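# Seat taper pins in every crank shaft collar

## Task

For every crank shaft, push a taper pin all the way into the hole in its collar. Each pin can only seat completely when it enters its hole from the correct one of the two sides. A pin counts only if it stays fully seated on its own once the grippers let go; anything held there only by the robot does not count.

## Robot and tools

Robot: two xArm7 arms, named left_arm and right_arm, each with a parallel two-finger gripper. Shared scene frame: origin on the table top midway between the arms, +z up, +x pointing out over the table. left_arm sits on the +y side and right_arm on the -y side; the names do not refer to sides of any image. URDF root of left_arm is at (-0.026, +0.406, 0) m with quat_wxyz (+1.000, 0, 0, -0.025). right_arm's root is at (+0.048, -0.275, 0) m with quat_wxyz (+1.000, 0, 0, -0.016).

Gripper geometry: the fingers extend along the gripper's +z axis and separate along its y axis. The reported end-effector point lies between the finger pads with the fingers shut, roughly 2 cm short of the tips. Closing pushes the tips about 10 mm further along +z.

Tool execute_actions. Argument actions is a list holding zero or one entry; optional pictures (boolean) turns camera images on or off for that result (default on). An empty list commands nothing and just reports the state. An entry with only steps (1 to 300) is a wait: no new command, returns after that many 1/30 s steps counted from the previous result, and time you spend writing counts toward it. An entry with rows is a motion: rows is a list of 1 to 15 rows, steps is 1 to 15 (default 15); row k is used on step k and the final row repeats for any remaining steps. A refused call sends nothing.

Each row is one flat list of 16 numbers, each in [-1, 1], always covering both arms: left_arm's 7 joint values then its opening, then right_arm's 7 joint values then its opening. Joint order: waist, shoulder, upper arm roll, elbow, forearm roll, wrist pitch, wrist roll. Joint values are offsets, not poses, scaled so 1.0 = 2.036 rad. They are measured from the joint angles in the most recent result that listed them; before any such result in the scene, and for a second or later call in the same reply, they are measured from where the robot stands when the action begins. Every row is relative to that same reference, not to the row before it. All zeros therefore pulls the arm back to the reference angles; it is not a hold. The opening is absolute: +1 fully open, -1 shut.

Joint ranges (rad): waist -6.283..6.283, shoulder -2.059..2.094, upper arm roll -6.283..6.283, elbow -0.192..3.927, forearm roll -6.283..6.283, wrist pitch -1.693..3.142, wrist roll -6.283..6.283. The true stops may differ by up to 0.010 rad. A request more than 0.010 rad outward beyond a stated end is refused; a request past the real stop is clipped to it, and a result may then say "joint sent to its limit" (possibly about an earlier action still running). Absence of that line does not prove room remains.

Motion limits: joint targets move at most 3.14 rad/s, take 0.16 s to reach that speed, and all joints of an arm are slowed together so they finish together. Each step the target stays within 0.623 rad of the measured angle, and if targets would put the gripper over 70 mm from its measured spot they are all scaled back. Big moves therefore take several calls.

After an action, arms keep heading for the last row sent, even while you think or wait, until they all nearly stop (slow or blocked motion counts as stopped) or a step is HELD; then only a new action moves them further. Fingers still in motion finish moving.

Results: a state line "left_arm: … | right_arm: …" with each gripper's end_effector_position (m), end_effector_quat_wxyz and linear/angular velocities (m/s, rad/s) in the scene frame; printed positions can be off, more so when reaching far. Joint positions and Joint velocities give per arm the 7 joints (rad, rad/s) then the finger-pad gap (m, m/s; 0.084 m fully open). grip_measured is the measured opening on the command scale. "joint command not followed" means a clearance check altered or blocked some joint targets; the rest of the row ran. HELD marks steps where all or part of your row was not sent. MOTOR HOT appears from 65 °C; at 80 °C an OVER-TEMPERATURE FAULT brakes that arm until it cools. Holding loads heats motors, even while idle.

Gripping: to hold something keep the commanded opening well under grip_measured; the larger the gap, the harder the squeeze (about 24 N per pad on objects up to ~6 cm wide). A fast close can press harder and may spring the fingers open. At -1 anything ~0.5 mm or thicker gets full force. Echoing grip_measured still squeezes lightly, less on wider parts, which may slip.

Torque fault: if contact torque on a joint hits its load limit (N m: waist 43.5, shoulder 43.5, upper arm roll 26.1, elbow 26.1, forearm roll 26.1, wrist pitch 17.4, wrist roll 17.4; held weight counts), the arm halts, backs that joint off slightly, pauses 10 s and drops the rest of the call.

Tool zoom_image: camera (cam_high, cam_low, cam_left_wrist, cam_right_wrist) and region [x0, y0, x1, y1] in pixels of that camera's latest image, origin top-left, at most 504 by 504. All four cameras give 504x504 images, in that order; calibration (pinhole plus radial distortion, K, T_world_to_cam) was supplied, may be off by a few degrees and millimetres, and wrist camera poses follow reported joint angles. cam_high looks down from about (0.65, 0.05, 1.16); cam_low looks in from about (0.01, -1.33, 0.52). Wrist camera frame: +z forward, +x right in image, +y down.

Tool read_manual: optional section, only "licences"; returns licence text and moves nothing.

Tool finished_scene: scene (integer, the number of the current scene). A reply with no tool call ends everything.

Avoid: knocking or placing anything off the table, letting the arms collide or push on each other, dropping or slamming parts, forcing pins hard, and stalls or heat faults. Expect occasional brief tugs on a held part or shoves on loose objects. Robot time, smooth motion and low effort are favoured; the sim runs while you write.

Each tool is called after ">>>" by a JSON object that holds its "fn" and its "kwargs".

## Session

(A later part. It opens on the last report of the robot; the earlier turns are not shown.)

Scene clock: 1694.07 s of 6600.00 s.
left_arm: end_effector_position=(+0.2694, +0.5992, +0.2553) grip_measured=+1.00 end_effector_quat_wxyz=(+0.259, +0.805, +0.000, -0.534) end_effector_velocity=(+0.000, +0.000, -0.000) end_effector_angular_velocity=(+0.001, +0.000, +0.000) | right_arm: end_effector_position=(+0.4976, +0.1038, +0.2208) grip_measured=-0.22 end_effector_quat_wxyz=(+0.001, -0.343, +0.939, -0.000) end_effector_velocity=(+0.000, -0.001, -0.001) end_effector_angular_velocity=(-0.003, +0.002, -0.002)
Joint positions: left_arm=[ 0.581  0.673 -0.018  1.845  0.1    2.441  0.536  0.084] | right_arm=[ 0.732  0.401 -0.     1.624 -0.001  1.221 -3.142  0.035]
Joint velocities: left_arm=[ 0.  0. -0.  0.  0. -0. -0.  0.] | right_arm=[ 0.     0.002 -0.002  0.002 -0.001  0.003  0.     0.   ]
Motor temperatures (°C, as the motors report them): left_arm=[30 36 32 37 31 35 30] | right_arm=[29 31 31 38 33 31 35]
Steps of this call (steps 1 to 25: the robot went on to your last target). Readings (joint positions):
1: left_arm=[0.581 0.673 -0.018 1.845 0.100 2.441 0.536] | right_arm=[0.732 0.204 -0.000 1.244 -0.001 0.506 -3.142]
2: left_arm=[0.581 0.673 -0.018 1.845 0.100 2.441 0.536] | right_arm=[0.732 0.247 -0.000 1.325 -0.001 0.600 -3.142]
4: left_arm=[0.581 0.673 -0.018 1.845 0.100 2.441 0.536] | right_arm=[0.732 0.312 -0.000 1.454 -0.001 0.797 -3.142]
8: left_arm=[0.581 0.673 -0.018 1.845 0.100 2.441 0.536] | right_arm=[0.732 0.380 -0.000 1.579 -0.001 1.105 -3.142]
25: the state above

>>> {"fn": "execute_actions", "kwargs": {"actions": [{"rows":[[0,0,0,0,0,0,0,1,0,0.0140,0,-0.0391,0,-0.0529,0,-0.2]],"steps":15}], "pictures": false}}

>>> {"fn": "execute_actions", "kwargs": {"actions": [{"steps":8}]}}

Scene clock: 1699.87 s of 6600.00 s.
left_arm: end_effector_position=(+0.2694, +0.5992, +0.2553) grip_measured=+1.00 end_effector_quat_wxyz=(+0.259, +0.805, +0.000, -0.534) end_effector_velocity=(-0.000, -0.000, +0.001) end_effector_angular_velocity=(-0.000, +0.002, +0.000) | right_arm: end_effector_position=(+0.4981, +0.1043, +0.1801) grip_measured=-0.22 end_effector_quat_wxyz=(+0.002, -0.343, +0.939, +0.000) end_effector_velocity=(-0.004, -0.003, -0.012) end_effector_angular_velocity=(-0.012, +0.015, +0.002)
Joint positions: left_arm=[ 0.581  0.673 -0.018  1.845  0.1    2.441  0.536  0.084] | right_arm=[ 0.732  0.429 -0.     1.546 -0.001  1.114 -3.142  0.035]
Joint velocities: left_arm=[ 0.    -0.001 -0.    -0.001  0.001  0.002 -0.    -0.   ] | right_arm=[ 0.     0.009  0.001 -0.019  0.    -0.008 -0.    -0.   ]
Motor temperatures (°C, as the motors report them): left_arm=[30 36 32 37 31 35 30] | right_arm=[29 31 31 38 33 31 35]
Steps of this call (steps 1 to 15: the robot went on to your last target; steps 16 to 90: nothing new was sent; then 2.30 s passed at rest; steps 91 to 105: all 15 steps of this action). Readings (joint positions):
91: left_arm=[0.581 0.673 -0.018 1.845 0.100 2.441 0.536] | right_arm=[0.732 0.402 -0.000 1.624 -0.001 1.221 -3.142]
92: left_arm=[0.581 0.673 -0.018 1.845 0.100 2.441 0.536] | right_arm=[0.732 0.402 -0.000 1.620 -0.001 1.214 -3.142]
94: left_arm=[0.581 0.673 -0.018 1.845 0.100 2.441 0.536] | right_arm=[0.732 0.410 -0.000 1.594 -0.001 1.173 -3.142]
98: left_arm=[0.581 0.673 -0.018 1.845 0.100 2.441 0.536] | right_arm=[0.732 0.432 -0.000 1.548 -0.001 1.127 -3.142]
105: the state above

Scene clock: 1700.13 s of 6600.00 s.
left_arm: end_effector_position=(+0.2694, +0.5992, +0.2553) grip_measured=+1.00 end_effector_quat_wxyz=(+0.259, +0.805, +0.000, -0.534) end_effector_velocity=(-0.000, +0.000, +0.000) end_effector_angular_velocity=(-0.001, +0.001, -0.000) | right_arm: end_effector_position=(+0.4977, +0.1040, +0.1788) grip_measured=-0.22 end_effector_quat_wxyz=(+0.001, -0.343, +0.939, -0.000) end_effector_velocity=(-0.000, -0.000, -0.001) end_effector_angular_velocity=(-0.000, +0.001, -0.001)
Joint positions: left_arm=[ 0.581  0.673 -0.018  1.845  0.1    2.441  0.536  0.084] | right_arm=[ 0.732  0.43  -0.     1.544 -0.001  1.114 -3.142  0.035]
Joint velocities: left_arm=[ 0.     0.    -0.    -0.     0.     0.001  0.001 -0.   ] | right_arm=[-0.001  0.001  0.001 -0.     0.     0.     0.001 -0.   ]
Motor temperatures (°C, as the motors report them): left_arm=[30 36 32 37 31 35 30] | right_arm=[29 31 31 38 33 31 35]
Steps of this call (steps 1 to 8: the robot went on to your last target). Readings (joint positions):
1: left_arm=[0.581 0.673 -0.018 1.845 0.100 2.441 0.536] | right_arm=[0.732 0.429 -0.000 1.546 -0.001 1.114 -3.142]
2: left_arm=[0.581 0.673 -0.018 1.845 0.100 2.441 0.536] | right_arm=[0.732 0.429 -0.000 1.545 -0.001 1.114 -3.142]
4: left_arm=[0.581 0.673 -0.018 1.845 0.100 2.441 0.536] | right_arm=[0.732 0.430 -0.000 1.545 -0.001 1.114 -3.142]
8: the state above
camera_calibration (this result's frames):
cam_left_wrist: T_world_to_cam=[[0.290229, -0.861466, 0.416706, 0.365724], [-0.447113, 0.262927, 0.854962, -0.185245], [-0.846084, -0.434449, -0.308863, 0.698369], [0, 0, 0, 1]] pos_world=[0.40191, 0.667171, 0.221679]
cam_right_wrist: T_world_to_cam=[[-0.643738, 0.765002, 0.0193049, 0.26788], [0.765211, 0.643745, 0.00667798, -0.378347], [-0.00731875, 0.0190712, -0.999791, 0.314336], [0, 0, 0, 1]] pos_world=[0.46426, 0.032636, 0.311625]

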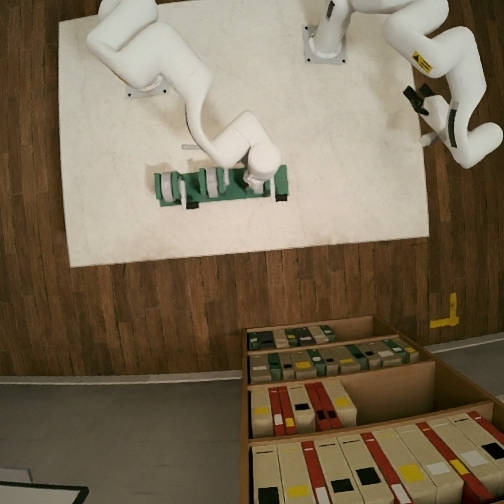

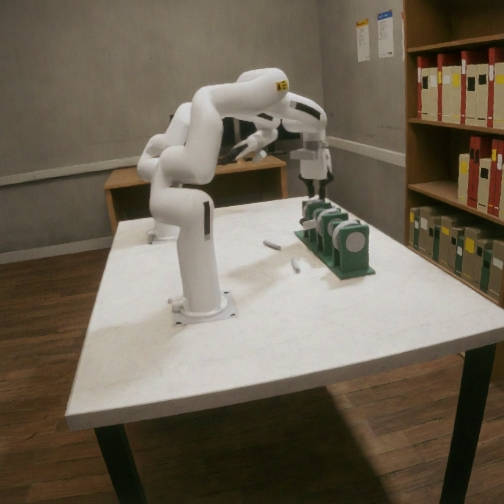

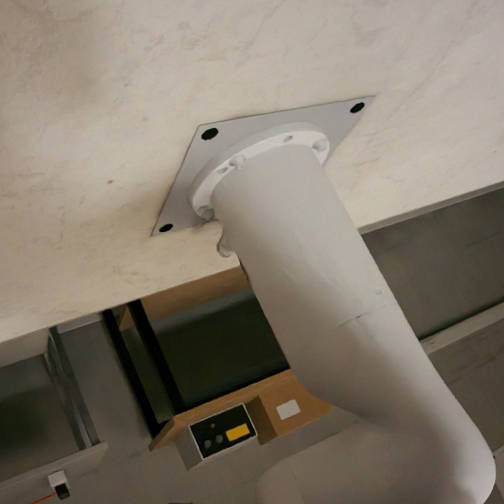

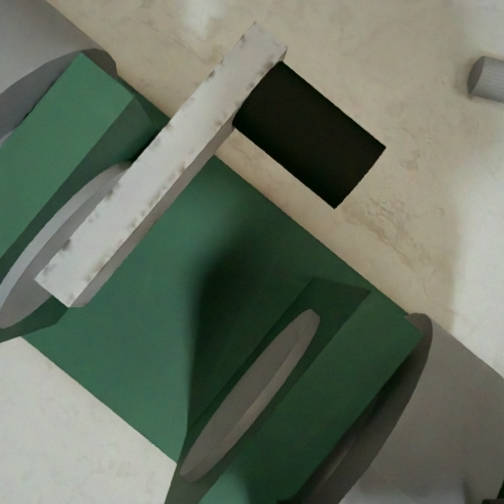

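>>> {"fn": "execute_actions", "kwargs": {"actions": [{"rows":[[0,0,0,0,0,0,0,1,0,0.0029,0,-0.0058,0,-0.0086,0,-0.2]],"steps":15}], "pictures": false}}

Scene clock: 1704.07 s of 6600.00 s.
left_arm: end_effector_position=(+0.2694, +0.5992, +0.2553) grip_measured=+1.00 end_effector_quat_wxyz=(+0.259, +0.805, +0.000, -0.534) end_effector_velocity=(-0.000, +0.000, +0.000) end_effector_angular_velocity=(+0.001, +0.000, +0.000) | right_arm: end_effector_position=(+0.4978, +0.1042, +0.1727) grip_measured=-0.21 end_effector_quat_wxyz=(+0.001, -0.343, +0.939, +0.000) end_effector_velocity=(-0.000, +0.001, -0.000) end_effector_angular_velocity=(+0.001, -0.000, -0.002)
Joint positions: left_arm=[ 0.581  0.673 -0.018  1.845  0.1    2.441  0.536  0.084] | right_arm=[ 0.732  0.435 -0.     1.534 -0.001  1.096 -3.142  0.035]
Joint velocities: left_arm=[ 0. -0.  0. -0.  0. -0. -0. -0.] | right_arm=[ 0.    -0.     0.001 -0.001  0.001 -0.002  0.002  0.   ]
Motor temperatures (°C, as the motors report them): left_arm=[30 36 32 37 31 35 30] | right_arm=[29 31 31 39 33 31 35]
Steps of this call (steps 1 to 15: the robot went on to your last target; steps 16 to 90: nothing new was sent; then 0.43 s passed at rest; steps 91 to 105: all 15 steps of this action). Readings (joint positions):
91: left_arm=[0.581 0.673 -0.018 1.845 0.100 2.441 0.536] | right_arm=[0.732 0.430 -0.000 1.544 -0.001 1.113 -3.142]
92: left_arm=[0.581 0.673 -0.018 1.845 0.100 2.441 0.536] | right_arm=[0.732 0.431 -0.000 1.542 -0.001 1.109 -3.142]
94: left_arm=[0.581 0.673 -0.018 1.845 0.100 2.441 0.536] | right_arm=[0.732 0.433 -0.000 1.537 -0.001 1.102 -3.142]
98: left_arm=[0.581 0.673 -0.018 1.845 0.100 2.441 0.536] | right_arm=[0.732 0.435 -0.000 1.534 -0.001 1.097 -3.142]
105: the state above

Now close gradually.

>>> {"fn": "execute_actions", "kwargs": {"actions": [{"rows":[[0,0,0,0,0,0,0,1,0,0,0,0,0,0,0,-0.3],[0,0,0,0,0,0,0,1,0,0,0,0,0,0,0,-0.4],[0,0,0,0,0,0,0,1,0,0,0,0,0,0,0,-0.45],[0,0,0,0,0,0,0,1,0,0,0,0,0,0,0,-0.5],[0,0,0,0,0,0,0,1,0,0,0,0,0,0,0,-0.55],[0,0,0,0,0,0,0,1,0,0,0,0,0,0,0,-0.6],[0,0,0,0,0,0,0,1,0,0,0,0,0,0,0,-0.65],[0,0,0,0,0,0,0,1,0,0,0,0,0,0,0,-0.7],[0,0,0,0,0,0,0,1,0,0,0,0,0,0,0,-0.8],[0,0,0,0,0,0,0,1,0,0,0,0,0,0,0,-0.9],[0,0,0,0,0,0,0,1,0,0,0,0,0,0,0,-1]],"steps":15}], "pictures": false}}

>>> {"fn": "execute_actions", "kwargs": {"actions": [{"steps":10}], "pictures": false}}

Scene clock: 1711.33 s of 6600.00 s.
left_arm: end_effector_position=(+0.2694, +0.5992, +0.2553) grip_measured=+1.00 end_effector_quat_wxyz=(+0.259, +0.805, +0.000, -0.534) end_effector_velocity=(+0.000, -0.000, +0.001) end_effector_angular_velocity=(-0.001, -0.001, -0.000) | right_arm: end_effector_position=(+0.4992, +0.1033, +0.1737) grip_measured=-0.62 end_effector_quat_wxyz=(+0.003, -0.342, +0.940, -0.000) end_effector_velocity=(-0.001, +0.000, +0.000) end_effector_angular_velocity=(-0.001, +0.002, +0.002)
Joint positions: left_arm=[ 0.581  0.673 -0.018  1.845  0.1    2.441  0.536  0.084] | right_arm=[ 0.731  0.434 -0.002  1.535 -0.001  1.096 -3.142  0.017]
Joint velocities: left_arm=[-0.    -0.001 -0.     0.001 -0.     0.001  0.001 -0.   ] | right_arm=[ 0.001 -0.002  0.    -0.002  0.     0.002 -0.001 -0.   ]
Motor temperatures (°C, as the motors report them): left_arm=[30 36 32 37 31 35 30] | right_arm=[29 31 31 38 33 31 35]
Steps of this call (steps 1 to 15: the robot went on to your last target; steps 16 to 90: nothing new was sent; then 3.77 s passed at rest; steps 91 to 105: all 15 steps of this action). Readings (joint positions):
91: left_arm=[0.581 0.673 -0.018 1.845 0.100 2.441 0.536] | right_arm=[0.732 0.435 -0.000 1.533 -0.000 1.096 -3.142]
92: left_arm=[0.581 0.673 -0.018 1.845 0.100 2.441 0.536] | right_arm=[0.733 0.435 0.001 1.534 0.000 1.096 -3.142]
94: left_arm=[0.581 0.673 -0.018 1.845 0.100 2.441 0.536] | right_arm=[0.733 0.434 0.000 1.534 -0.001 1.096 -3.142]
98: left_arm=[0.581 0.673 -0.018 1.845 0.100 2.441 0.536] | right_arm=[0.731 0.434 -0.002 1.535 -0.001 1.096 -3.142]
105: the state above

Scene clock: 1711.67 s of 6600.00 s.
left_arm: end_effector_position=(+0.2694, +0.5992, +0.2553) grip_measured=+1.00 end_effector_quat_wxyz=(+0.259, +0.805, +0.000, -0.534) end_effector_velocity=(-0.000, -0.000, -0.000) end_effector_angular_velocity=(+0.001, +0.001, +0.000) | right_arm: end_effector_position=(+0.4988, +0.1035, +0.1735) grip_measured=-0.62 end_effector_quat_wxyz=(+0.002, -0.343, +0.939, +0.000) end_effector_velocity=(-0.001, +0.001, -0.001) end_effector_angular_velocity=(-0.001, +0.002, -0.000)
Joint positions: left_arm=[ 0.581  0.673 -0.018  1.845  0.1    2.441  0.536  0.084] | right_arm=[ 0.732  0.434 -0.001  1.534 -0.001  1.096 -3.142  0.017]
Joint velocities: left_arm=[-0.    -0.    -0.    -0.001  0.    -0.    -0.001  0.   ] | right_arm=[ 0.002  0.001 -0.    -0.     0.     0.001  0.002 -0.   ]
Motor temperatures (°C, as the motors report them): left_arm=[30 36 32 37 31 35 30] | right_arm=[29 31 31 38 33 31 35]
Steps of this call (steps 1 to 10: the robot went on to your last target). Readings (joint positions):
1: left_arm=[0.581 0.673 -0.018 1.845 0.100 2.441 0.536] | right_arm=[0.731 0.434 -0.002 1.535 -0.001 1.096 -3.142]
2: left_arm=[0.581 0.673 -0.018 1.845 0.100 2.441 0.536] | right_arm=[0.731 0.434 -0.002 1.534 -0.001 1.096 -3.142]
4: left_arm=[0.581 0.673 -0.018 1.845 0.100 2.441 0.536] | right_arm=[0.731 0.434 -0.002 1.534 -0.001 1.096 -3.142]
8: left_arm=[0.581 0.673 -0.018 1.845 0.100 2.441 0.536] | right_arm=[0.732 0.434 -0.001 1.534 -0.001 1.096 -3.142]
10: the state above

>>> {"fn": "execute_actions", "kwargs": {"actions": [{"rows":[[0,0,0,0,0,0,0,1,0,-0.002,0,0.004,0,0.006,0,-1],[0,0,0,0,0,0,0,1,0,-0.0035,0,0.007,0,0.0105,0,-1],[0,0,0,0,0,0,0,1,0,-0.005,0,0.010,0,0.015,0,-1],[0,0,0,0,0,0,0,1,0,-0.006,0,0.012,0,0.018,0,-1],[0,0,0,0,0,0,0,1,0,-0.007,0,0.0135,0,0.020,0,-1]],"steps":15}]}}

Scene clock: 1718.87 s of 6600.00 s.
left_arm: end_effector_position=(+0.2694, +0.5992, +0.2553) grip_measured=+1.00 end_effector_quat_wxyz=(+0.259, +0.805, +0.000, -0.534) end_effector_velocity=(-0.000, -0.000, -0.001) end_effector_angular_velocity=(-0.000, +0.002, +0.000) | right_arm: end_effector_position=(+0.4968, +0.1057, +0.1897) grip_measured=-1.00 end_effector_quat_wxyz=(+0.002, -0.345, +0.939, +0.001) end_effector_velocity=(+0.013, -0.023, -0.006) end_effector_angular_velocity=(-0.025, +0.002, -0.037)
Joint positions: left_arm=[ 0.581  0.673 -0.018  1.845  0.1    2.441  0.536  0.084] | right_arm=[ 0.734  0.42   0.001  1.561 -0.     1.137 -3.142  0.   ]
Joint velocities: left_arm=[ 0.     0.002 -0.    -0.     0.    -0.001 -0.001  0.   ] | right_arm=[-0.016  0.004 -0.027 -0.008 -0.008  0.007  0.     0.   ]
Motor temperatures (°C, as the motors report them): left_arm=[30 36 32 37 31 35 30] | right_arm=[29 31 31 38 33 31 35]
Steps of this call (steps 1 to 15: the robot went on to your last target; steps 16 to 90: nothing new was sent; then 3.70 s passed at rest; steps 91 to 105: all 15 steps of this action). Readings (joint positions):
91: left_arm=[0.581 0.673 -0.018 1.845 0.100 2.441 0.536] | right_arm=[0.732 0.433 -0.000 1.534 -0.001 1.097 -3.142]
92: left_arm=[0.581 0.673 -0.018 1.845 0.100 2.441 0.536] | right_arm=[0.732 0.433 -0.000 1.535 -0.001 1.100 -3.142]
94: left_arm=[0.581 0.673 -0.018 1.845 0.100 2.441 0.536] | right_arm=[0.733 0.434 0.001 1.540 -0.000 1.111 -3.142]
98: left_arm=[0.581 0.673 -0.018 1.845 0.100 2.441 0.536] | right_arm=[0.734 0.432 0.003 1.547 0.000 1.132 -3.142]
105: the state above
camera_calibration (this result's frames):
cam_left_wrist: T_world_to_cam=[[0.290229, -0.861466, 0.416705, 0.365724], [-0.447113, 0.262927, 0.854962, -0.185245], [-0.846084, -0.434449, -0.308864, 0.698369], [0, 0, 0, 1]] pos_world=[0.40191, 0.667171, 0.221679]
cam_right_wrist: T_world_to_cam=[[-0.645846, 0.76319, 0.020621, 0.266729], [0.763445, 0.6458, 0.0097114, -0.378765], [-0.00590539, 0.0220151, -0.99974, 0.32413], [0, 0, 0, 1]] pos_world=[0.463346, 0.0339059, 0.322224]

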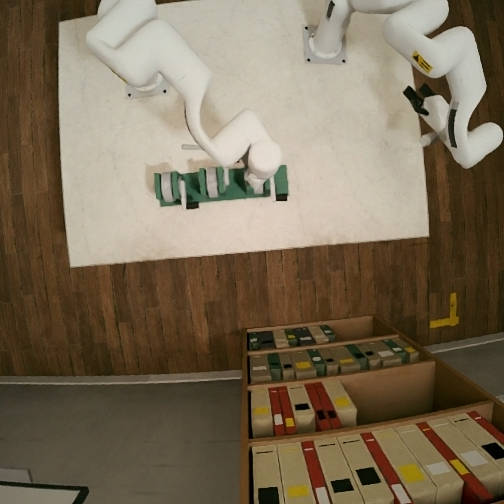

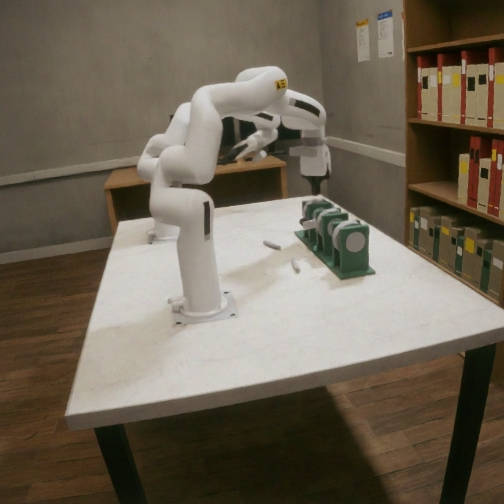

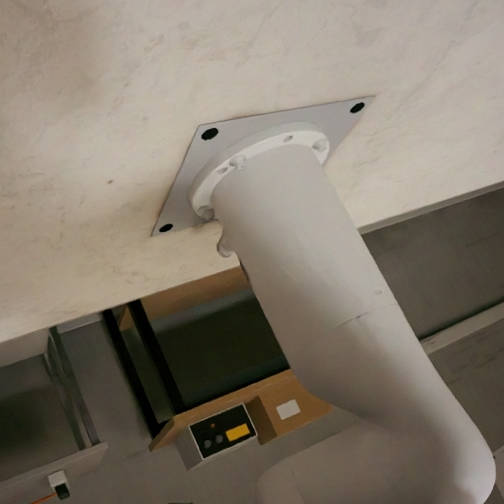

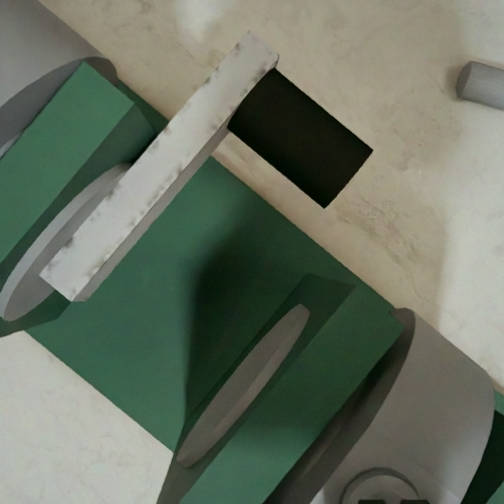

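>>> {"fn": "execute_actions", "kwargs": {"actions": [], "pictures": false}}

Scene clock: 1759.17 s of 6600.00 s.
left_arm: end_effector_position=(+0.2694, +0.5992, +0.2553) grip_measured=+1.00 end_effector_quat_wxyz=(+0.259, +0.805, +0.000, -0.534) end_effector_velocity=(-0.000, -0.000, +0.000) end_effector_angular_velocity=(-0.001, +0.000, -0.000) | right_arm: end_effector_position=(+0.4988, +0.1036, +0.1903) grip_measured=-1.00 end_effector_quat_wxyz=(+0.003, -0.343, +0.939, +0.000) end_effector_velocity=(+0.000, -0.000, -0.001) end_effector_angular_velocity=(-0.001, +0.001, -0.000)
Joint positions: left_arm=[ 0.581  0.673 -0.018  1.845  0.1    2.441  0.536  0.084] | right_arm=[ 0.732  0.419 -0.001  1.562 -0.001  1.137 -3.142  0.   ]
Joint velocities: left_arm=[-0.    -0.    -0.    -0.001 -0.     0.     0.001 -0.   ] | right_arm=[ 0.     0.002 -0.001  0.     0.001 -0.001 -0.     0.   ]
Motor temperatures (°C, as the motors report them): left_arm=[30 36 32 37 31 35 30] | right_arm=[29 32 31 40 33 31 35]
Steps of this call (steps 1 to 15: the robot went on to your last target; steps 16 to 90: nothing new was sent; then 37.30 s passed at rest). Readings (joint positions):
1: left_arm=[0.581 0.673 -0.018 1.845 0.100 2.441 0.536] | right_arm=[0.733 0.420 0.001 1.561 -0.000 1.137 -3.142]
2: left_arm=[0.581 0.673 -0.018 1.845 0.100 2.441 0.536] | right_arm=[0.733 0.420 -0.000 1.561 -0.000 1.137 -3.142]
4: left_arm=[0.581 0.673 -0.018 1.845 0.100 2.441 0.536] | right_arm=[0.732 0.420 -0.001 1.561 -0.001 1.137 -3.142]
8: left_arm=[0.581 0.673 -0.018 1.845 0.100 2.441 0.536] | right_arm=[0.732 0.420 -0.001 1.562 -0.001 1.137 -3.142]
90: the state above
All arms were judged still, so your last target was given up. Only a new action makes them travel on or press farther. Fingers that are still opening or closing keep moving.

>>> {"fn": "execute_actions", "kwargs": {"actions": [{"rows":[[0,0,0,0,0,0,0,1,0,0.0018,0,-0.003,0,-0.0043,0,-1],[0,0,0,0,0,0,0,1,0,0.0037,0,-0.006,0,-0.0086,0,-1],[0,0,0,0,0,0,0,1,0,0.0046,0,-0.0076,0,-0.0107,0,-1],[0,0,0,0,0,0,0,1,0,0.0055,0,-0.0092,0,-0.0129,0,-1],[0,0,0,0,0,0,0,1,0,0.0064,0,-0.0107,0,-0.015,0,-1],[0,0,0,0,0,0,0,1,0,0.0073,0,-0.0122,0,-0.0172,0,-1],[0,0,0,0,0,0,0,1,0,0.0083,0,-0.0138,0,-0.0193,0,-1],[0,0,0,0,0,0,0,1,0,0.0092,0,-0.0153,0,-0.0215,0,-1]],"steps":15}], "pictures": false}}

>>> {"fn": "execute_actions", "kwargs": {"actions": [{"steps":6}], "pictures": false}}

Scene clock: 1765.83 s of 6600.00 s.
left_arm: end_effector_position=(+0.2694, +0.5992, +0.2553) grip_measured=+1.00 end_effector_quat_wxyz=(+0.259, +0.805, +0.000, -0.534) end_effector_velocity=(+0.000, +0.000, -0.000) end_effector_angular_velocity=(-0.000, -0.001, -0.000) | right_arm: end_effector_position=(+0.5018, +0.1036, +0.1772) grip_measured=-1.00 end_effector_quat_wxyz=(+0.007, -0.341, +0.940, +0.001) end_effector_velocity=(-0.001, +0.001, -0.005) end_effector_angular_velocity=(-0.000, +0.000, +0.002)
Joint positions: left_arm=[ 0.581  0.673 -0.018  1.845  0.1    2.441  0.536  0.084] | right_arm=[ 0.73   0.431 -0.003  1.538 -0.002  1.094 -3.142  0.   ]
Joint velocities: left_arm=[ 0.    -0.001 -0.    -0.001  0.    -0.001  0.001 -0.   ] | right_arm=[ 0.002  0.004  0.001 -0.008 -0.    -0.011  0.     0.   ]
Motor temperatures (°C, as the motors report them): left_arm=[30 36 32 37 31 35 30] | right_arm=[29 32 31 40 33 31 35]
Steps of this call (steps 1 to 90: nothing new was sent; then 3.17 s passed at rest; steps 91 to 105: all 15 steps of this action). Readings (joint positions):
91: left_arm=[0.581 0.673 -0.018 1.845 0.100 2.441 0.536] | right_arm=[0.732 0.420 -0.001 1.562 -0.001 1.137 -3.142]
92: left_arm=[0.581 0.673 -0.018 1.845 0.100 2.441 0.536] | right_arm=[0.732 0.420 -0.001 1.560 -0.001 1.134 -3.142]
94: left_arm=[0.581 0.673 -0.018 1.845 0.100 2.441 0.536] | right_arm=[0.732 0.424 -0.001 1.554 -0.001 1.125 -3.142]
98: left_arm=[0.581 0.673 -0.018 1.845 0.100 2.441 0.536] | right_arm=[0.731 0.430 -0.002 1.543 -0.001 1.107 -3.142]
105: the state above

Scene clock: 1766.03 s of 6600.00 s.
left_arm: end_effector_position=(+0.2694, +0.5992, +0.2553) grip_measured=+1.00 end_effector_quat_wxyz=(+0.259, +0.805, +0.000, -0.534) end_effector_velocity=(+0.000, -0.000, +0.000) end_effector_angular_velocity=(-0.002, +0.000, -0.000) | right_arm: end_effector_position=(+0.5016, +0.1037, +0.1770) grip_measured=-1.00 end_effector_quat_wxyz=(+0.007, -0.342, +0.940, +0.001) end_effector_velocity=(-0.001, +0.000, -0.001) end_effector_angular_velocity=(-0.000, +0.002, +0.001)
Joint positions: left_arm=[ 0.581  0.673 -0.018  1.845  0.1    2.441  0.536  0.084] | right_arm=[ 0.731  0.43  -0.003  1.537 -0.002  1.092 -3.142  0.   ]
Joint velocities: left_arm=[-0.     0.    -0.     0.001 -0.001  0.002  0.001 -0.   ] | right_arm=[ 0.     0.     0.001 -0.002  0.001 -0.     0.     0.   ]
Motor temperatures (°C, as the motors report them): left_arm=[30 36 32 37 31 35 30] | right_arm=[29 32 31 40 33 31 35]
Steps of this call (steps 1 to 6: the robot went on to your last target). Readings (joint positions):
1: left_arm=[0.581 0.673 -0.018 1.845 0.100 2.441 0.536] | right_arm=[0.730 0.431 -0.003 1.538 -0.002 1.093 -3.142]
2: left_arm=[0.581 0.673 -0.018 1.845 0.100 2.441 0.536] | right_arm=[0.730 0.431 -0.003 1.538 -0.002 1.093 -3.142]
4: left_arm=[0.581 0.673 -0.018 1.845 0.100 2.441 0.536] | right_arm=[0.731 0.430 -0.003 1.537 -0.002 1.093 -3.142]
6: the state above

>>> {"fn": "execute_actions", "kwargs": {"actions": [{"rows":[[0,0,0,0,0,0,0,1,0,-0.003,0,0.007,0,0.0115,0,-1],[0,0,0,0,0,0,0,1,0,-0.003,0,0.007,0,0.0115,0,-1],[0,0,0,0,0,0,0,1,0,-0.003,0,0.007,0,0.0115,0,-1],[0,0,0,0,0,0,0,1,0,-0.003,0,0.007,0,0.0115,0,-1],[0,0,0,0,0,0,0,1,0,-0.003,0,0.007,0,0.0115,0,-1],[0,0,0,0,0,0,0,1,0,-0.003,0,0.007,0,0.0115,0,-1],[0,0,0,0,0,0,0,1,0,-0.003,0,0.007,0,0.0115,0,-0.6],[0,0,0,0,0,0,0,1,0,-0.003,0,0.007,0,0.0115,0,-0.2]],"steps":15}], "pictures": false}}

>>> {"fn": "execute_actions", "kwargs": {"actions": [{"steps":10}], "pictures": false}}

Scene clock: 1797.83 s of 6600.00 s.
left_arm: end_effector_position=(+0.2694, +0.5992, +0.2553) grip_measured=+1.00 end_effector_quat_wxyz=(+0.259, +0.805, +0.000, -0.534) end_effector_velocity=(-0.000, +0.000, -0.001) end_effector_angular_velocity=(-0.001, +0.002, -0.000) | right_arm: end_effector_position=(+0.4994, +0.1025, +0.1811) grip_measured=-0.22 end_effector_quat_wxyz=(+0.002, -0.342, +0.940, -0.000) end_effector_velocity=(+0.016, +0.005, +0.030) end_effector_angular_velocity=(+0.037, -0.054, -0.007)
Joint positions: left_arm=[ 0.581  0.673 -0.018  1.845  0.1    2.441  0.536  0.084] | right_arm=[ 0.731  0.427 -0.003  1.547 -0.001  1.117 -3.142  0.035]
Joint velocities: left_arm=[-0.     0.002  0.    -0.     0.001 -0.     0.001 -0.   ] | right_arm=[-0.004 -0.025 -0.006  0.035 -0.004 -0.006 -0.001  0.   ]
Motor temperatures (°C, as the motors report them): left_arm=[30 36 32 37 31 35 30] | right_arm=[29 31 32 37 33 31 35]
Steps of this call (steps 1 to 15: the robot went on to your last target; steps 16 to 90: nothing new was sent; then 28.30 s passed at rest; steps 91 to 105: all 15 steps of this action). Readings (joint positions):
91: left_arm=[0.581 0.673 -0.018 1.845 0.100 2.441 0.536] | right_arm=[0.732 0.429 -0.001 1.536 -0.001 1.094 -3.142]
92: left_arm=[0.581 0.673 -0.018 1.845 0.100 2.441 0.536] | right_arm=[0.732 0.428 -0.001 1.538 -0.001 1.098 -3.142]
94: left_arm=[0.581 0.673 -0.018 1.845 0.100 2.441 0.536] | right_arm=[0.734 0.429 0.003 1.541 0.001 1.107 -3.142]
98: left_arm=[0.581 0.673 -0.018 1.845 0.100 2.441 0.536] | right_arm=[0.735 0.429 0.005 1.545 0.001 1.114 -3.142]
105: the state above

Scene clock: 1798.17 s of 6600.00 s.
left_arm: end_effector_position=(+0.2694, +0.5992, +0.2553) grip_measured=+1.00 end_effector_quat_wxyz=(+0.259, +0.805, +0.000, -0.534) end_effector_velocity=(+0.000, -0.000, -0.000) end_effector_angular_velocity=(-0.001, -0.000, -0.000) | right_arm: end_effector_position=(+0.5009, +0.1032, +0.1844) grip_measured=-0.22 end_effector_quat_wxyz=(+0.005, -0.342, +0.940, +0.001) end_effector_velocity=(+0.002, -0.000, +0.002) end_effector_angular_velocity=(+0.003, -0.005, -0.002)
Joint positions: left_arm=[ 0.581  0.673 -0.018  1.845  0.1    2.441  0.536  0.084] | right_arm=[ 0.731  0.425 -0.003  1.551 -0.002  1.116 -3.142  0.035]
Joint velocities: left_arm=[ 0.     0.001 -0.     0.    -0.     0.     0.001 -0.   ] | right_arm=[-0.001 -0.003 -0.002  0.002 -0.    -0.001 -0.001 -0.   ]
Motor temperatures (°C, as the motors report them): left_arm=[30 36 32 37 31 35 30] | right_arm=[29 31 32 37 33 31 35]
Steps of this call (steps 1 to 10: the robot went on to your last target). Readings (joint positions):
1: left_arm=[0.581 0.673 -0.018 1.845 0.100 2.441 0.536] | right_arm=[0.731 0.427 -0.003 1.548 -0.001 1.116 -3.142]
2: left_arm=[0.581 0.673 -0.018 1.845 0.100 2.441 0.536] | right_arm=[0.731 0.426 -0.003 1.549 -0.001 1.116 -3.142]
4: left_arm=[0.581 0.673 -0.018 1.845 0.100 2.441 0.536] | right_arm=[0.731 0.425 -0.003 1.550 -0.001 1.116 -3.142]
8: left_arm=[0.581 0.673 -0.018 1.845 0.100 2.441 0.536] | right_arm=[0.731 0.425 -0.003 1.551 -0.002 1.116 -3.142]
10: the state above

>>> {"fn": "execute_actions", "kwargs": {"actions": [{"rows":[[0,0,0,0,0,0,0,1,0.0007,0.002,0.0015,-0.003,0.001,-0.0033,0,-0.2],[0,0,0,0,0,0,0,1,0.0007,0.004,0.0015,-0.006,0.001,-0.0066,0,-0.2],[0,0,0,0,0,0,0,1,0.0007,0.0058,0.0015,-0.009,0.001,-0.0100,0,-0.2]],"steps":15}], "pictures": false}}

>>> {"fn": "execute_actions", "kwargs": {"actions": [{"steps":6}], "pictures": false}}

Scene clock: 1812.70 s of 6600.00 s.
left_arm: end_effector_position=(+0.2694, +0.5992, +0.2553) grip_measured=+1.00 end_effector_quat_wxyz=(+0.259, +0.805, +0.000, -0.534) end_effector_velocity=(-0.000, -0.000, +0.000) end_effector_angular_velocity=(+0.000, +0.001, +0.000) | right_arm: end_effector_position=(+0.4978, +0.1044, +0.1725) grip_measured=-0.21 end_effector_quat_wxyz=(+0.001, -0.343, +0.939, +0.001) end_effector_velocity=(-0.001, -0.000, -0.002) end_effector_angular_velocity=(-0.002, +0.004, +0.001)
Joint positions: left_arm=[ 0.581  0.673 -0.018  1.845  0.1    2.441  0.536  0.084] | right_arm=[ 0.732  0.435  0.     1.534  0.     1.096 -3.142  0.035]
Joint velocities: left_arm=[ 0.    -0.001  0.    -0.002  0.     0.    -0.001 -0.   ] | right_arm=[-0.001  0.002  0.002 -0.002  0.001  0.    -0.     0.   ]
Motor temperatures (°C, as the motors report them): left_arm=[30 36 32 37 31 35 30] | right_arm=[29 32 31 39 33 31 35]
Steps of this call (steps 1 to 15: the robot went on to your last target; steps 16 to 90: nothing new was sent; then 11.03 s passed at rest; steps 91 to 105: all 15 steps of this action). Readings (joint positions):
91: left_arm=[0.581 0.673 -0.018 1.845 0.100 2.441 0.536] | right_arm=[0.731 0.424 -0.003 1.551 -0.002 1.115 -3.142]
92: left_arm=[0.581 0.673 -0.018 1.845 0.100 2.441 0.536] | right_arm=[0.731 0.425 -0.002 1.550 -0.001 1.113 -3.142]
94: left_arm=[0.581 0.673 -0.018 1.845 0.100 2.441 0.536] | right_arm=[0.732 0.429 -0.001 1.543 -0.000 1.105 -3.142]
98: left_arm=[0.581 0.673 -0.018 1.845 0.100 2.441 0.536] | right_arm=[0.732 0.435 -0.000 1.535 0.000 1.098 -3.142]
105: the state above

Scene clock: 1812.90 s of 6600.00 s.
left_arm: end_effector_position=(+0.2694, +0.5992, +0.2553) grip_measured=+1.00 end_effector_quat_wxyz=(+0.259, +0.805, +0.000, -0.534) end_effector_velocity=(-0.000, -0.000, -0.000) end_effector_angular_velocity=(-0.001, +0.001, +0.000) | right_arm: end_effector_position=(+0.4978, +0.1044, +0.1723) grip_measured=-0.21 end_effector_quat_wxyz=(+0.001, -0.343, +0.939, +0.001) end_effector_velocity=(+0.001, -0.001, -0.001) end_effector_angular_velocity=(-0.000, -0.000, -0.002)
Joint positions: left_arm=[ 0.581  0.673 -0.018  1.845  0.1    2.441  0.536  0.084] | right_arm=[ 0.732  0.435  0.     1.533  0.     1.096 -3.142  0.035]
Joint velocities: left_arm=[ 0.     0.001  0.    -0.    -0.001  0.001 -0.     0.   ] | right_arm=[-0.001  0.003 -0.001  0.     0.    -0.002 -0.001  0.   ]
Motor temperatures (°C, as the motors report them): left_arm=[30 36 32 37 31 35 30] | right_arm=[29 32 31 39 33 31 35]
Steps of this call (steps 1 to 6: the robot went on to your last target). Readings (joint positions):
1: left_arm=[0.581 0.673 -0.018 1.845 0.100 2.441 0.536] | right_arm=[0.732 0.435 0.000 1.534 0.000 1.096 -3.142]
2: left_arm=[0.581 0.673 -0.018 1.845 0.100 2.441 0.536] | right_arm=[0.732 0.435 0.000 1.534 0.000 1.096 -3.142]
4: left_arm=[0.581 0.673 -0.018 1.845 0.100 2.441 0.536] | right_arm=[0.732 0.435 0.000 1.534 0.000 1.096 -3.142]
6: the state above

>>> {"fn": "execute_actions", "kwargs": {"actions": [{"rows":[[0,0,0,0,0,0,0,1,0,0.0016,0,-0.0025,0,-0.0037,0,-0.2]],"steps":15}], "pictures": false}}

Scene clock: 1816.47 s of 6600.00 s.
left_arm: end_effector_position=(+0.2694, +0.5992, +0.2553) grip_measured=+1.00 end_effector_quat_wxyz=(+0.259, +0.805, +0.000, -0.534) end_effector_velocity=(+0.000, +0.000, +0.001) end_effector_angular_velocity=(+0.001, -0.002, +0.000) | right_arm: end_effector_position=(+0.4982, +0.1044, +0.1707) grip_measured=-0.21 end_effector_quat_wxyz=(+0.002, -0.343, +0.939, +0.001) end_effector_velocity=(-0.001, +0.000, -0.000) end_effector_angular_velocity=(+0.001, -0.000, +0.000)
Joint positions: left_arm=[ 0.581  0.673 -0.018  1.845  0.1    2.441  0.536  0.084] | right_arm=[ 0.732  0.436 -0.     1.529  0.     1.089 -3.142  0.035]
Joint velocities: left_arm=[ 0.    -0.001  0.     0.002  0.     0.001  0.    -0.   ] | right_arm=[ 0.    -0.003  0.001 -0.005  0.    -0.003  0.001 -0.   ]
Motor temperatures (°C, as the motors report them): left_arm=[30 36 32 37 31 35 30] | right_arm=[29 31 31 38 33 31 35]
Steps of this call (steps 1 to 15: the robot went on to your last target; steps 16 to 90: nothing new was sent; then 0.07 s passed at rest; steps 91 to 105: all 15 steps of this action). Readings (joint positions):
91: left_arm=[0.581 0.673 -0.018 1.845 0.100 2.441 0.536] | right_arm=[0.732 0.436 0.000 1.532 0.000 1.095 -3.142]
92: left_arm=[0.581 0.673 -0.018 1.845 0.100 2.441 0.536] | right_arm=[0.732 0.436 0.000 1.532 0.000 1.094 -3.142]
94: left_arm=[0.581 0.673 -0.018 1.845 0.100 2.441 0.536] | right_arm=[0.732 0.436 -0.000 1.531 0.000 1.091 -3.142]
98: left_arm=[0.581 0.673 -0.018 1.845 0.100 2.441 0.536] | right_arm=[0.732 0.436 -0.000 1.530 0.000 1.090 -3.142]
105: the state above

>>> {"fn": "execute_actions", "kwargs": {"actions": [{"rows":[[0,0,0,0,0,0,0,1,0,0,0,0,0,0,0,-0.3],[0,0,0,0,0,0,0,1,0,0,0,0,0,0,0,-0.4],[0,0,0,0,0,0,0,1,0,0,0,0,0,0,0,-0.45],[0,0,0,0,0,0,0,1,0,0,0,0,0,0,0,-0.5],[0,0,0,0,0,0,0,1,0,0,0,0,0,0,0,-0.55],[0,0,0,0,0,0,0,1,0,0,0,0,0,0,0,-0.6],[0,0,0,0,0,0,0,1,0,0,0,0,0,0,0,-0.65],[0,0,0,0,0,0,0,1,0,0,0,0,0,0,0,-0.7],[0,0,0,0,0,0,0,1,0,0,0,0,0,0,0,-0.8],[0,0,0,0,0,0,0,1,0,0,0,0,0,0,0,-0.9],[0,0,0,0,0,0,0,1,0,0,0,0,0,0,0,-1]],"steps":15}], "pictures": false}}

>>> {"fn": "execute_actions", "kwargs": {"actions": [{"steps":10}], "pictures": false}}

Scene clock: 1824.07 s of 6600.00 s.
left_arm: end_effector_position=(+0.2694, +0.5992, +0.2553) grip_measured=+1.00 end_effector_quat_wxyz=(+0.259, +0.805, +0.000, -0.534) end_effector_velocity=(+0.000, +0.000, +0.000) end_effector_angular_velocity=(+0.002, +0.000, +0.000) | right_arm: end_effector_position=(+0.4985, +0.1047, +0.1727) grip_measured=-0.62 end_effector_quat_wxyz=(+0.004, -0.343, +0.939, +0.002) end_effector_velocity=(+0.000, -0.000, -0.000) end_effector_angular_velocity=(-0.001, -0.000, -0.001)
Joint positions: left_arm=[ 0.581  0.673 -0.018  1.845  0.1    2.441  0.536  0.084] | right_arm=[ 0.732  0.433 -0.     1.53   0.     1.089 -3.142  0.017]
Joint velocities: left_arm=[-0.    -0.     0.     0.001 -0.     0.    -0.002 -0.   ] | right_arm=[ 0.     0.001 -0.001  0.    -0.001 -0.     0.001  0.   ]
Motor temperatures (°C, as the motors report them): left_arm=[30 36 32 37 31 35 30] | right_arm=[29 31 31 38 33 31 35]
Steps of this call (steps 1 to 15: the robot went on to your last target; steps 16 to 90: nothing new was sent; then 4.10 s passed at rest; steps 91 to 105: all 15 steps of this action). Readings (joint positions):
91: left_arm=[0.581 0.673 -0.018 1.845 0.100 2.441 0.536] | right_arm=[0.732 0.435 0.000 1.529 0.001 1.088 -3.142]
92: left_arm=[0.581 0.673 -0.018 1.845 0.100 2.441 0.536] | right_arm=[0.733 0.435 0.001 1.529 0.001 1.087 -3.142]
94: left_arm=[0.581 0.673 -0.018 1.845 0.100 2.441 0.536] | right_arm=[0.733 0.434 0.002 1.530 0.001 1.086 -3.142]
98: left_arm=[0.581 0.673 -0.018 1.845 0.100 2.441 0.536] | right_arm=[0.732 0.433 0.000 1.530 0.001 1.088 -3.142]
105: the state above

Scene clock: 1824.40 s of 6600.00 s.
left_arm: end_effector_position=(+0.2694, +0.5992, +0.2553) grip_measured=+1.00 end_effector_quat_wxyz=(+0.259, +0.805, +0.000, -0.534) end_effector_velocity=(-0.000, -0.000, -0.000) end_effector_angular_velocity=(-0.001, +0.002, +0.000) | right_arm: end_effector_position=(+0.4985, +0.1047, +0.1727) grip_measured=-0.62 end_effector_quat_wxyz=(+0.004, -0.343, +0.939, +0.002) end_effector_velocity=(-0.001, +0.001, -0.000) end_effector_angular_velocity=(+0.001, +0.001, +0.002)
Joint positions: left_arm=[ 0.581  0.673 -0.018  1.845  0.1    2.441  0.536  0.084] | right_arm=[ 0.732  0.433 -0.     1.53   0.     1.089 -3.142  0.017]
Joint velocities: left_arm=[-0.    -0.001 -0.    -0.003 -0.001  0.    -0.001  0.   ] | right_arm=[ 0.001 -0.     0.003 -0.001  0.    -0.     0.001  0.   ]
Motor temperatures (°C, as the motors report them): left_arm=[30 36 32 37 31 35 30] | right_arm=[29 31 31 38 33 31 35]
Steps of this call (steps 1 to 10: the robot went on to your last target). Readings (joint positions):
1: left_arm=[0.581 0.673 -0.018 1.845 0.100 2.441 0.536] | right_arm=[0.732 0.433 -0.000 1.530 0.000 1.089 -3.142]
2: left_arm=[0.581 0.673 -0.018 1.845 0.100 2.441 0.536] | right_arm=[0.732 0.433 -0.000 1.530 0.000 1.089 -3.142]
4: left_arm=[0.581 0.673 -0.018 1.845 0.100 2.441 0.536] | right_arm=[0.732 0.433 -0.000 1.530 0.000 1.089 -3.142]
8: left_arm=[0.581 0.673 -0.018 1.845 0.100 2.441 0.536] | right_arm=[0.732 0.433 -0.000 1.530 0.000 1.089 -3.142]
10: the state above

>>> {"fn": "execute_actions", "kwargs": {"actions": [{"rows":[[0,0,0,0,0,0,0,1,0,0,0,0,0,0,0.005,-1],[0,0,0,0,0,0,0,1,0,0,0,0,0,0,0.01,-1],[0,0,0,0,0,0,0,1,0,0,0,0,0,0,0.015,-1],[0,0,0,0,0,0,0,1,0,0,0,0,0,0,0.02,-1],[0,0,0,0,0,0,0,1,0,0,0,0,0,0,0.025,-1],[0,0,0,0,0,0,0,1,0,0,0,0,0,0,0.03,-1],[0,0,0,0,0,0,0,1,0,0,0,0,0,0,0.035,-1],[0,0,0,0,0,0,0,1,0,0,0,0,0,0,0.04,-1],[0,0,0,0,0,0,0,1,0,0,0,0,0,0,0.045,-1],[0,0,0,0,0,0,0,1,0,0,0,0,0,0,0.05,-1]],"steps":15}], "pictures": false}}

Scene clock: 1833.87 s of 6600.00 s.
left_arm: end_effector_position=(+0.2694, +0.5992, +0.2553) grip_measured=+1.00 end_effector_quat_wxyz=(+0.259, +0.805, +0.000, -0.534) end_effector_velocity=(+0.000, -0.000, -0.000) end_effector_angular_velocity=(+0.000, -0.000, +0.000) | right_arm: end_effector_position=(+0.4984, +0.1042, +0.1729) grip_measured=-0.62 end_effector_quat_wxyz=(+0.003, -0.297, +0.955, +0.001) end_effector_velocity=(+0.000, -0.000, +0.000) end_effector_angular_velocity=(+0.000, +0.000, -0.054)
Joint positions: left_arm=[ 0.581  0.673 -0.018  1.845  0.1    2.441  0.536  0.084] | right_arm=[ 0.732  0.432 -0.001  1.529  0.     1.09  -3.045  0.017]
Joint velocities: left_arm=[-0.  0.  0.  0. -0. -0. -0.  0.] | right_arm=[ 0.001  0.    -0.001  0.001  0.001  0.001  0.053 -0.   ]
Motor temperatures (°C, as the motors report them): left_arm=[30 36 32 37 31 35 30] | right_arm=[29 31 31 37 33 31 35]
Steps of this call (steps 1 to 15: the robot went on to your last target; steps 16 to 90: nothing new was sent; then 5.97 s passed at rest; steps 91 to 105: all 15 steps of this action). Readings (joint positions):
91: left_arm=[0.581 0.673 -0.018 1.845 0.100 2.441 0.536] | right_arm=[0.732 0.433 -0.000 1.530 0.000 1.089 -3.141]
92: left_arm=[0.581 0.673 -0.018 1.845 0.100 2.441 0.536] | right_arm=[0.732 0.433 -0.000 1.530 0.000 1.089 -3.138]
94: left_arm=[0.581 0.673 -0.018 1.845 0.100 2.441 0.536] | right_arm=[0.732 0.432 -0.000 1.529 0.000 1.089 -3.126]
98: left_arm=[0.581 0.673 -0.018 1.845 0.100 2.441 0.536] | right_arm=[0.732 0.432 -0.000 1.529 -0.000 1.089 -3.091]
105: the state above

>>> {"fn": "execute_actions", "kwargs": {"actions": [{"rows":[[0,0,0,0,0,0,0,1,0,-0.001,0,0.001,0,0.0015,0,-1],[0,0,0,0,0,0,0,1,0,-0.002,0,0.002,0,0.003,0,-1],[0,0,0,0,0,0,0,1,0,-0.003,0,0.003,0,0.0045,0,-1],[0,0,0,0,0,0,0,1,0,-0.0035,0,0.004,0,0.006,0,-1],[0,0,0,0,0,0,0,1,0,-0.004,0,0.005,0,0.0075,0,-1],[0,0,0,0,0,0,0,1,0,-0.0045,0,0.006,0,0.009,0,-1]],"steps":15}]}}

Scene clock: 1840.10 s of 6600.00 s.
left_arm: end_effector_position=(+0.2694, +0.5992, +0.2553) grip_measured=+1.00 end_effector_quat_wxyz=(+0.259, +0.805, +0.000, -0.534) end_effector_velocity=(+0.000, -0.000, +0.000) end_effector_angular_velocity=(+0.001, -0.001, +0.000) | right_arm: end_effector_position=(+0.4957, +0.1043, +0.1763) grip_measured=-0.63 end_effector_quat_wxyz=(-0.001, -0.298, +0.955, +0.000) end_effector_velocity=(-0.001, -0.002, +0.014) end_effector_angular_velocity=(+0.002, -0.002, -0.004)
Joint positions: left_arm=[ 0.581  0.673 -0.018  1.845  0.1    2.441  0.536  0.084] | right_arm=[ 0.733  0.429  0.001  1.536  0.001  1.108 -3.045  0.016]
Joint velocities: left_arm=[-0.    -0.001  0.    -0.001 -0.    -0.001 -0.001 -0.   ] | right_arm=[-0.002 -0.021 -0.     0.009  0.     0.028  0.002 -0.003]
Motor temperatures (°C, as the motors report them): left_arm=[30 36 32 37 31 35 30] | right_arm=[29 31 31 37 33 31 35]
Steps of this call (steps 1 to 15: the robot went on to your last target; steps 16 to 90: nothing new was sent; then 2.73 s passed at rest; steps 91 to 105: all 15 steps of this action). Readings (joint positions):
91: left_arm=[0.581 0.673 -0.018 1.845 0.100 2.441 0.536] | right_arm=[0.732 0.432 -0.000 1.530 0.000 1.089 -3.040]
92: left_arm=[0.581 0.673 -0.018 1.845 0.100 2.441 0.536] | right_arm=[0.732 0.432 -0.000 1.530 0.000 1.089 -3.042]
94: left_arm=[0.581 0.673 -0.018 1.845 0.100 2.441 0.536] | right_arm=[0.732 0.432 -0.000 1.531 0.000 1.092 -3.043]
98: left_arm=[0.581 0.673 -0.018 1.845 0.100 2.441 0.536] | right_arm=[0.732 0.432 0.001 1.534 0.000 1.100 -3.044]
105: the state above
camera_calibration (this result's frames):
cam_left_wrist: T_world_to_cam=[[0.290229, -0.861466, 0.416705, 0.365725], [-0.447113, 0.262926, 0.854962, -0.185245], [-0.846084, -0.434449, -0.308864, 0.698369], [0, 0, 0, 1]] pos_world=[0.40191, 0.667171, 0.221679]
cam_right_wrist: T_world_to_cam=[[-0.567574, 0.823048, 0.0212561, 0.222239], [0.823283, 0.567611, 0.00479484, -0.397539], [-0.00811884, 0.0202212, -0.999763, 0.312065], [0, 0, 0, 1]] pos_world=[0.455957, 0.0364237, 0.309173]

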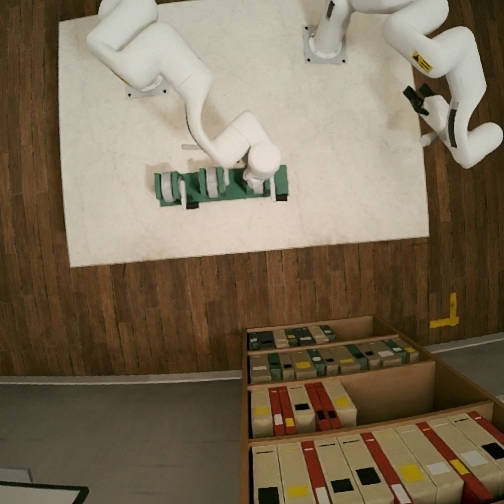

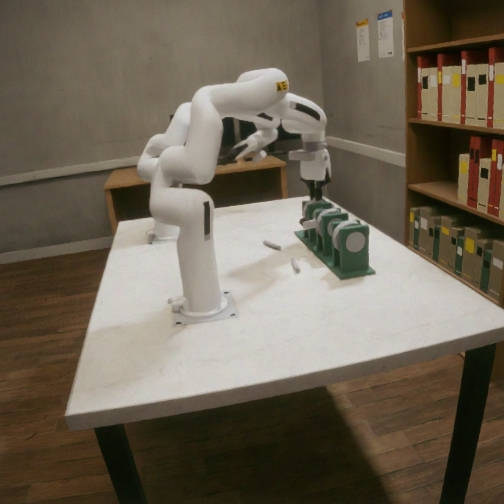

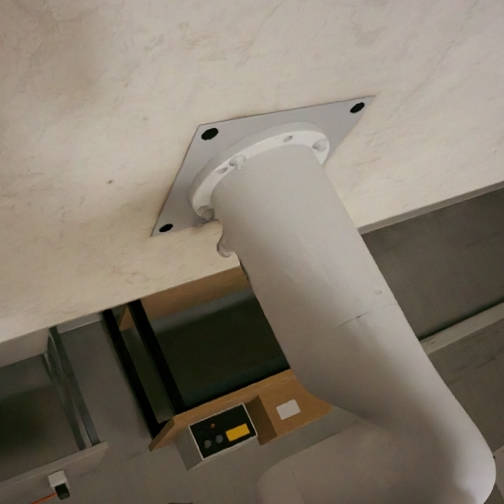

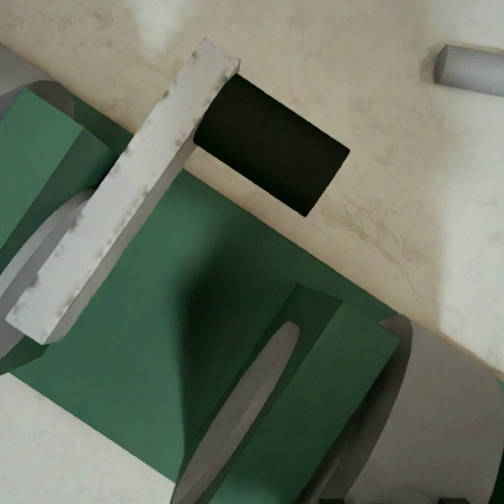

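>>> {"fn": "execute_actions", "kwargs": {"actions": [{"rows":[[0,0,0,0,0,0,0,1,0,0,0,0,0,0,0,-0.5],[0,0,0,0,0,0,0,1,0,0,0,0,0,0,0,-0.3]],"steps":10}], "pictures": false}}

Scene clock: 1844.00 s of 6600.00 s.
left_arm: end_effector_position=(+0.2694, +0.5992, +0.2553) grip_measured=+1.00 end_effector_quat_wxyz=(+0.259, +0.805, +0.000, -0.534) end_effector_velocity=(-0.000, -0.000, -0.000) end_effector_angular_velocity=(-0.000, +0.002, +0.000) | right_arm: end_effector_position=(+0.4958, +0.1043, +0.1765) grip_measured=-0.32 end_effector_quat_wxyz=(-0.000, -0.298, +0.955, +0.001) end_effector_velocity=(+0.002, -0.000, +0.003) end_effector_angular_velocity=(+0.003, -0.005, -0.004)
Joint positions: left_arm=[ 0.581  0.673 -0.018  1.845  0.1    2.441  0.536  0.084] | right_arm=[ 0.733  0.429  0.001  1.536  0.001  1.108 -3.045  0.03 ]
Joint velocities: left_arm=[ 0.     0.001  0.    -0.001 -0.     0.    -0.001 -0.   ] | right_arm=[-0.002 -0.002 -0.001  0.003  0.    -0.     0.001 -0.   ]
Motor temperatures (°C, as the motors report them): left_arm=[30 36 32 37 31 35 30] | right_arm=[29 31 31 38 33 31 35]
Steps of this call (steps 1 to 15: the robot went on to your last target; steps 16 to 90: nothing new was sent; then 0.57 s passed at rest; steps 91 to 100: all 10 steps of this action). Readings (joint positions):
91: left_arm=[0.581 0.673 -0.018 1.845 0.100 2.441 0.536] | right_arm=[0.732 0.423 -0.000 1.541 0.000 1.108 -3.045]
92: left_arm=[0.581 0.673 -0.018 1.845 0.100 2.441 0.536] | right_arm=[0.732 0.424 -0.000 1.541 0.000 1.108 -3.045]
94: left_arm=[0.581 0.673 -0.018 1.845 0.100 2.441 0.536] | right_arm=[0.732 0.427 0.001 1.538 0.001 1.108 -3.045]
98: left_arm=[0.581 0.673 -0.018 1.845 0.100 2.441 0.536] | right_arm=[0.733 0.429 0.001 1.536 0.001 1.108 -3.045]
100: the state above

>>> {"fn": "execute_actions", "kwargs": {"actions": [{"rows":[[0,0,0,0,0,0,0,1,0,-0.0127,0,0.0435,0,0.0555,-0.0475,-1]],"steps":15}]}}

>>> {"fn": "zoom_image", "kwargs": {"camera": "cam_right_wrist", "region": [270, 400, 450, 504]}}

Scene clock: 1848.07 s of 6600.00 s.
left_arm: end_effector_position=(+0.2694, +0.5992, +0.2553) grip_measured=+1.00 end_effector_quat_wxyz=(+0.259, +0.805, +0.000, -0.534) end_effector_velocity=(+0.001, +0.000, +0.000) end_effector_angular_velocity=(+0.001, -0.002, +0.001) | right_arm: end_effector_position=(+0.4964, +0.1049, +0.2188) grip_measured=-1.00 end_effector_quat_wxyz=(-0.001, -0.343, +0.939, +0.000) end_effector_velocity=(+0.003, +0.003, +0.012) end_effector_angular_velocity=(+0.012, -0.014, +0.011)
Joint positions: left_arm=[ 0.581  0.673 -0.018  1.845  0.1    2.441  0.536  0.084] | right_arm=[ 0.733  0.404  0.001  1.623  0.001  1.22  -3.14   0.   ]
Joint velocities: left_arm=[-0.     0.001 -0.     0.002 -0.001 -0.    -0.001 -0.   ] | right_arm=[ 0.    -0.008  0.     0.019  0.     0.009 -0.01   0.   ]
Motor temperatures (°C, as the motors report them): left_arm=[30 36 32 37 31 35 30] | right_arm=[29 31 31 38 33 31 35]
Steps of this call (steps 1 to 15: the robot went on to your last target; steps 16 to 90: nothing new was sent; then 0.57 s passed at rest; steps 91 to 105: all 15 steps of this action). Readings (joint positions):
91: left_arm=[0.581 0.673 -0.018 1.845 0.100 2.441 0.536] | right_arm=[0.733 0.429 0.001 1.536 0.001 1.109 -3.045]
92: left_arm=[0.581 0.673 -0.018 1.845 0.100 2.441 0.536] | right_arm=[0.733 0.428 0.001 1.540 0.001 1.115 -3.051]
94: left_arm=[0.581 0.673 -0.018 1.845 0.100 2.441 0.536] | right_arm=[0.733 0.422 0.001 1.569 0.001 1.157 -3.086]
98: left_arm=[0.581 0.673 -0.018 1.845 0.100 2.441 0.536] | right_arm=[0.733 0.401 0.001 1.620 0.001 1.206 -3.130]
105: the state above
camera_calibration (this result's frames):
cam_left_wrist: T_world_to_cam=[[0.290228, -0.861466, 0.416705, 0.365725], [-0.447113, 0.262926, 0.854962, -0.185245], [-0.846083, -0.434449, -0.308864, 0.698369], [0, 0, 0, 1]] pos_world=[0.40191, 0.667171, 0.221679]
cam_right_wrist: T_world_to_cam=[[-0.643767, 0.764926, 0.0212863, 0.265184], [0.765149, 0.64384, 0.00411458, -0.377625], [-0.0105576, 0.018936, -0.999765, 0.355869], [0, 0, 0, 1]] pos_world=[0.463413, 0.0335457, 0.351695]

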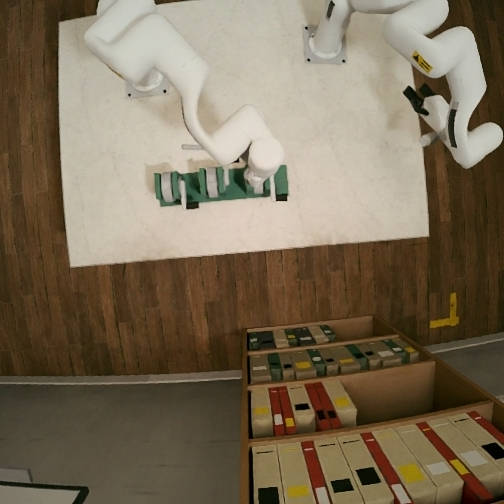

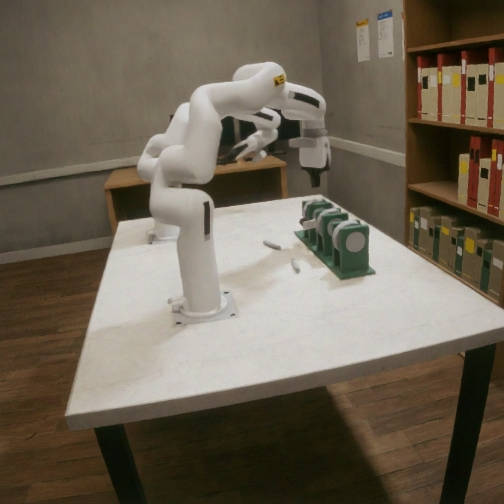

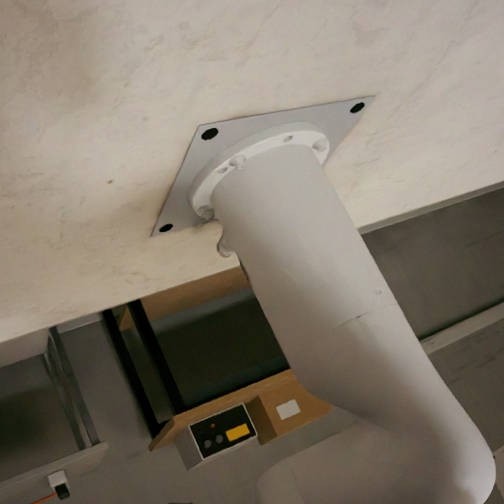

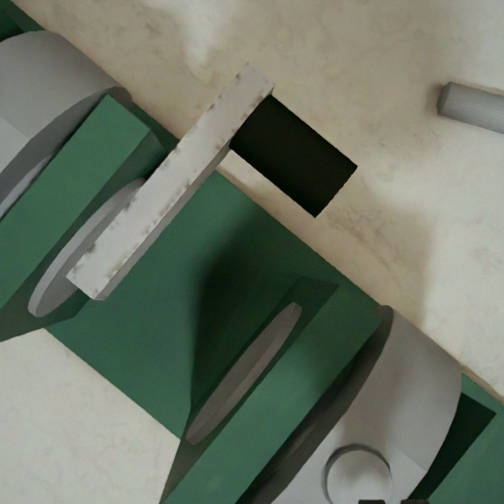

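Region (270, 400, 450, 504) of cam_right_wrist's 504x504 image, scaled by 2.800, with more detail than that image has; it fills the top 291 rows of this view, and the rest is white.

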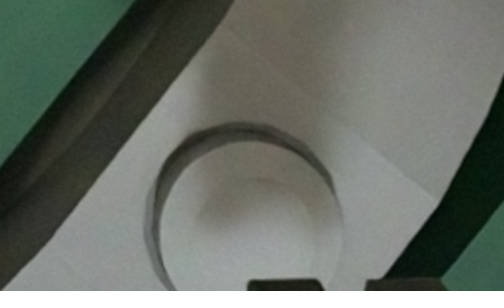

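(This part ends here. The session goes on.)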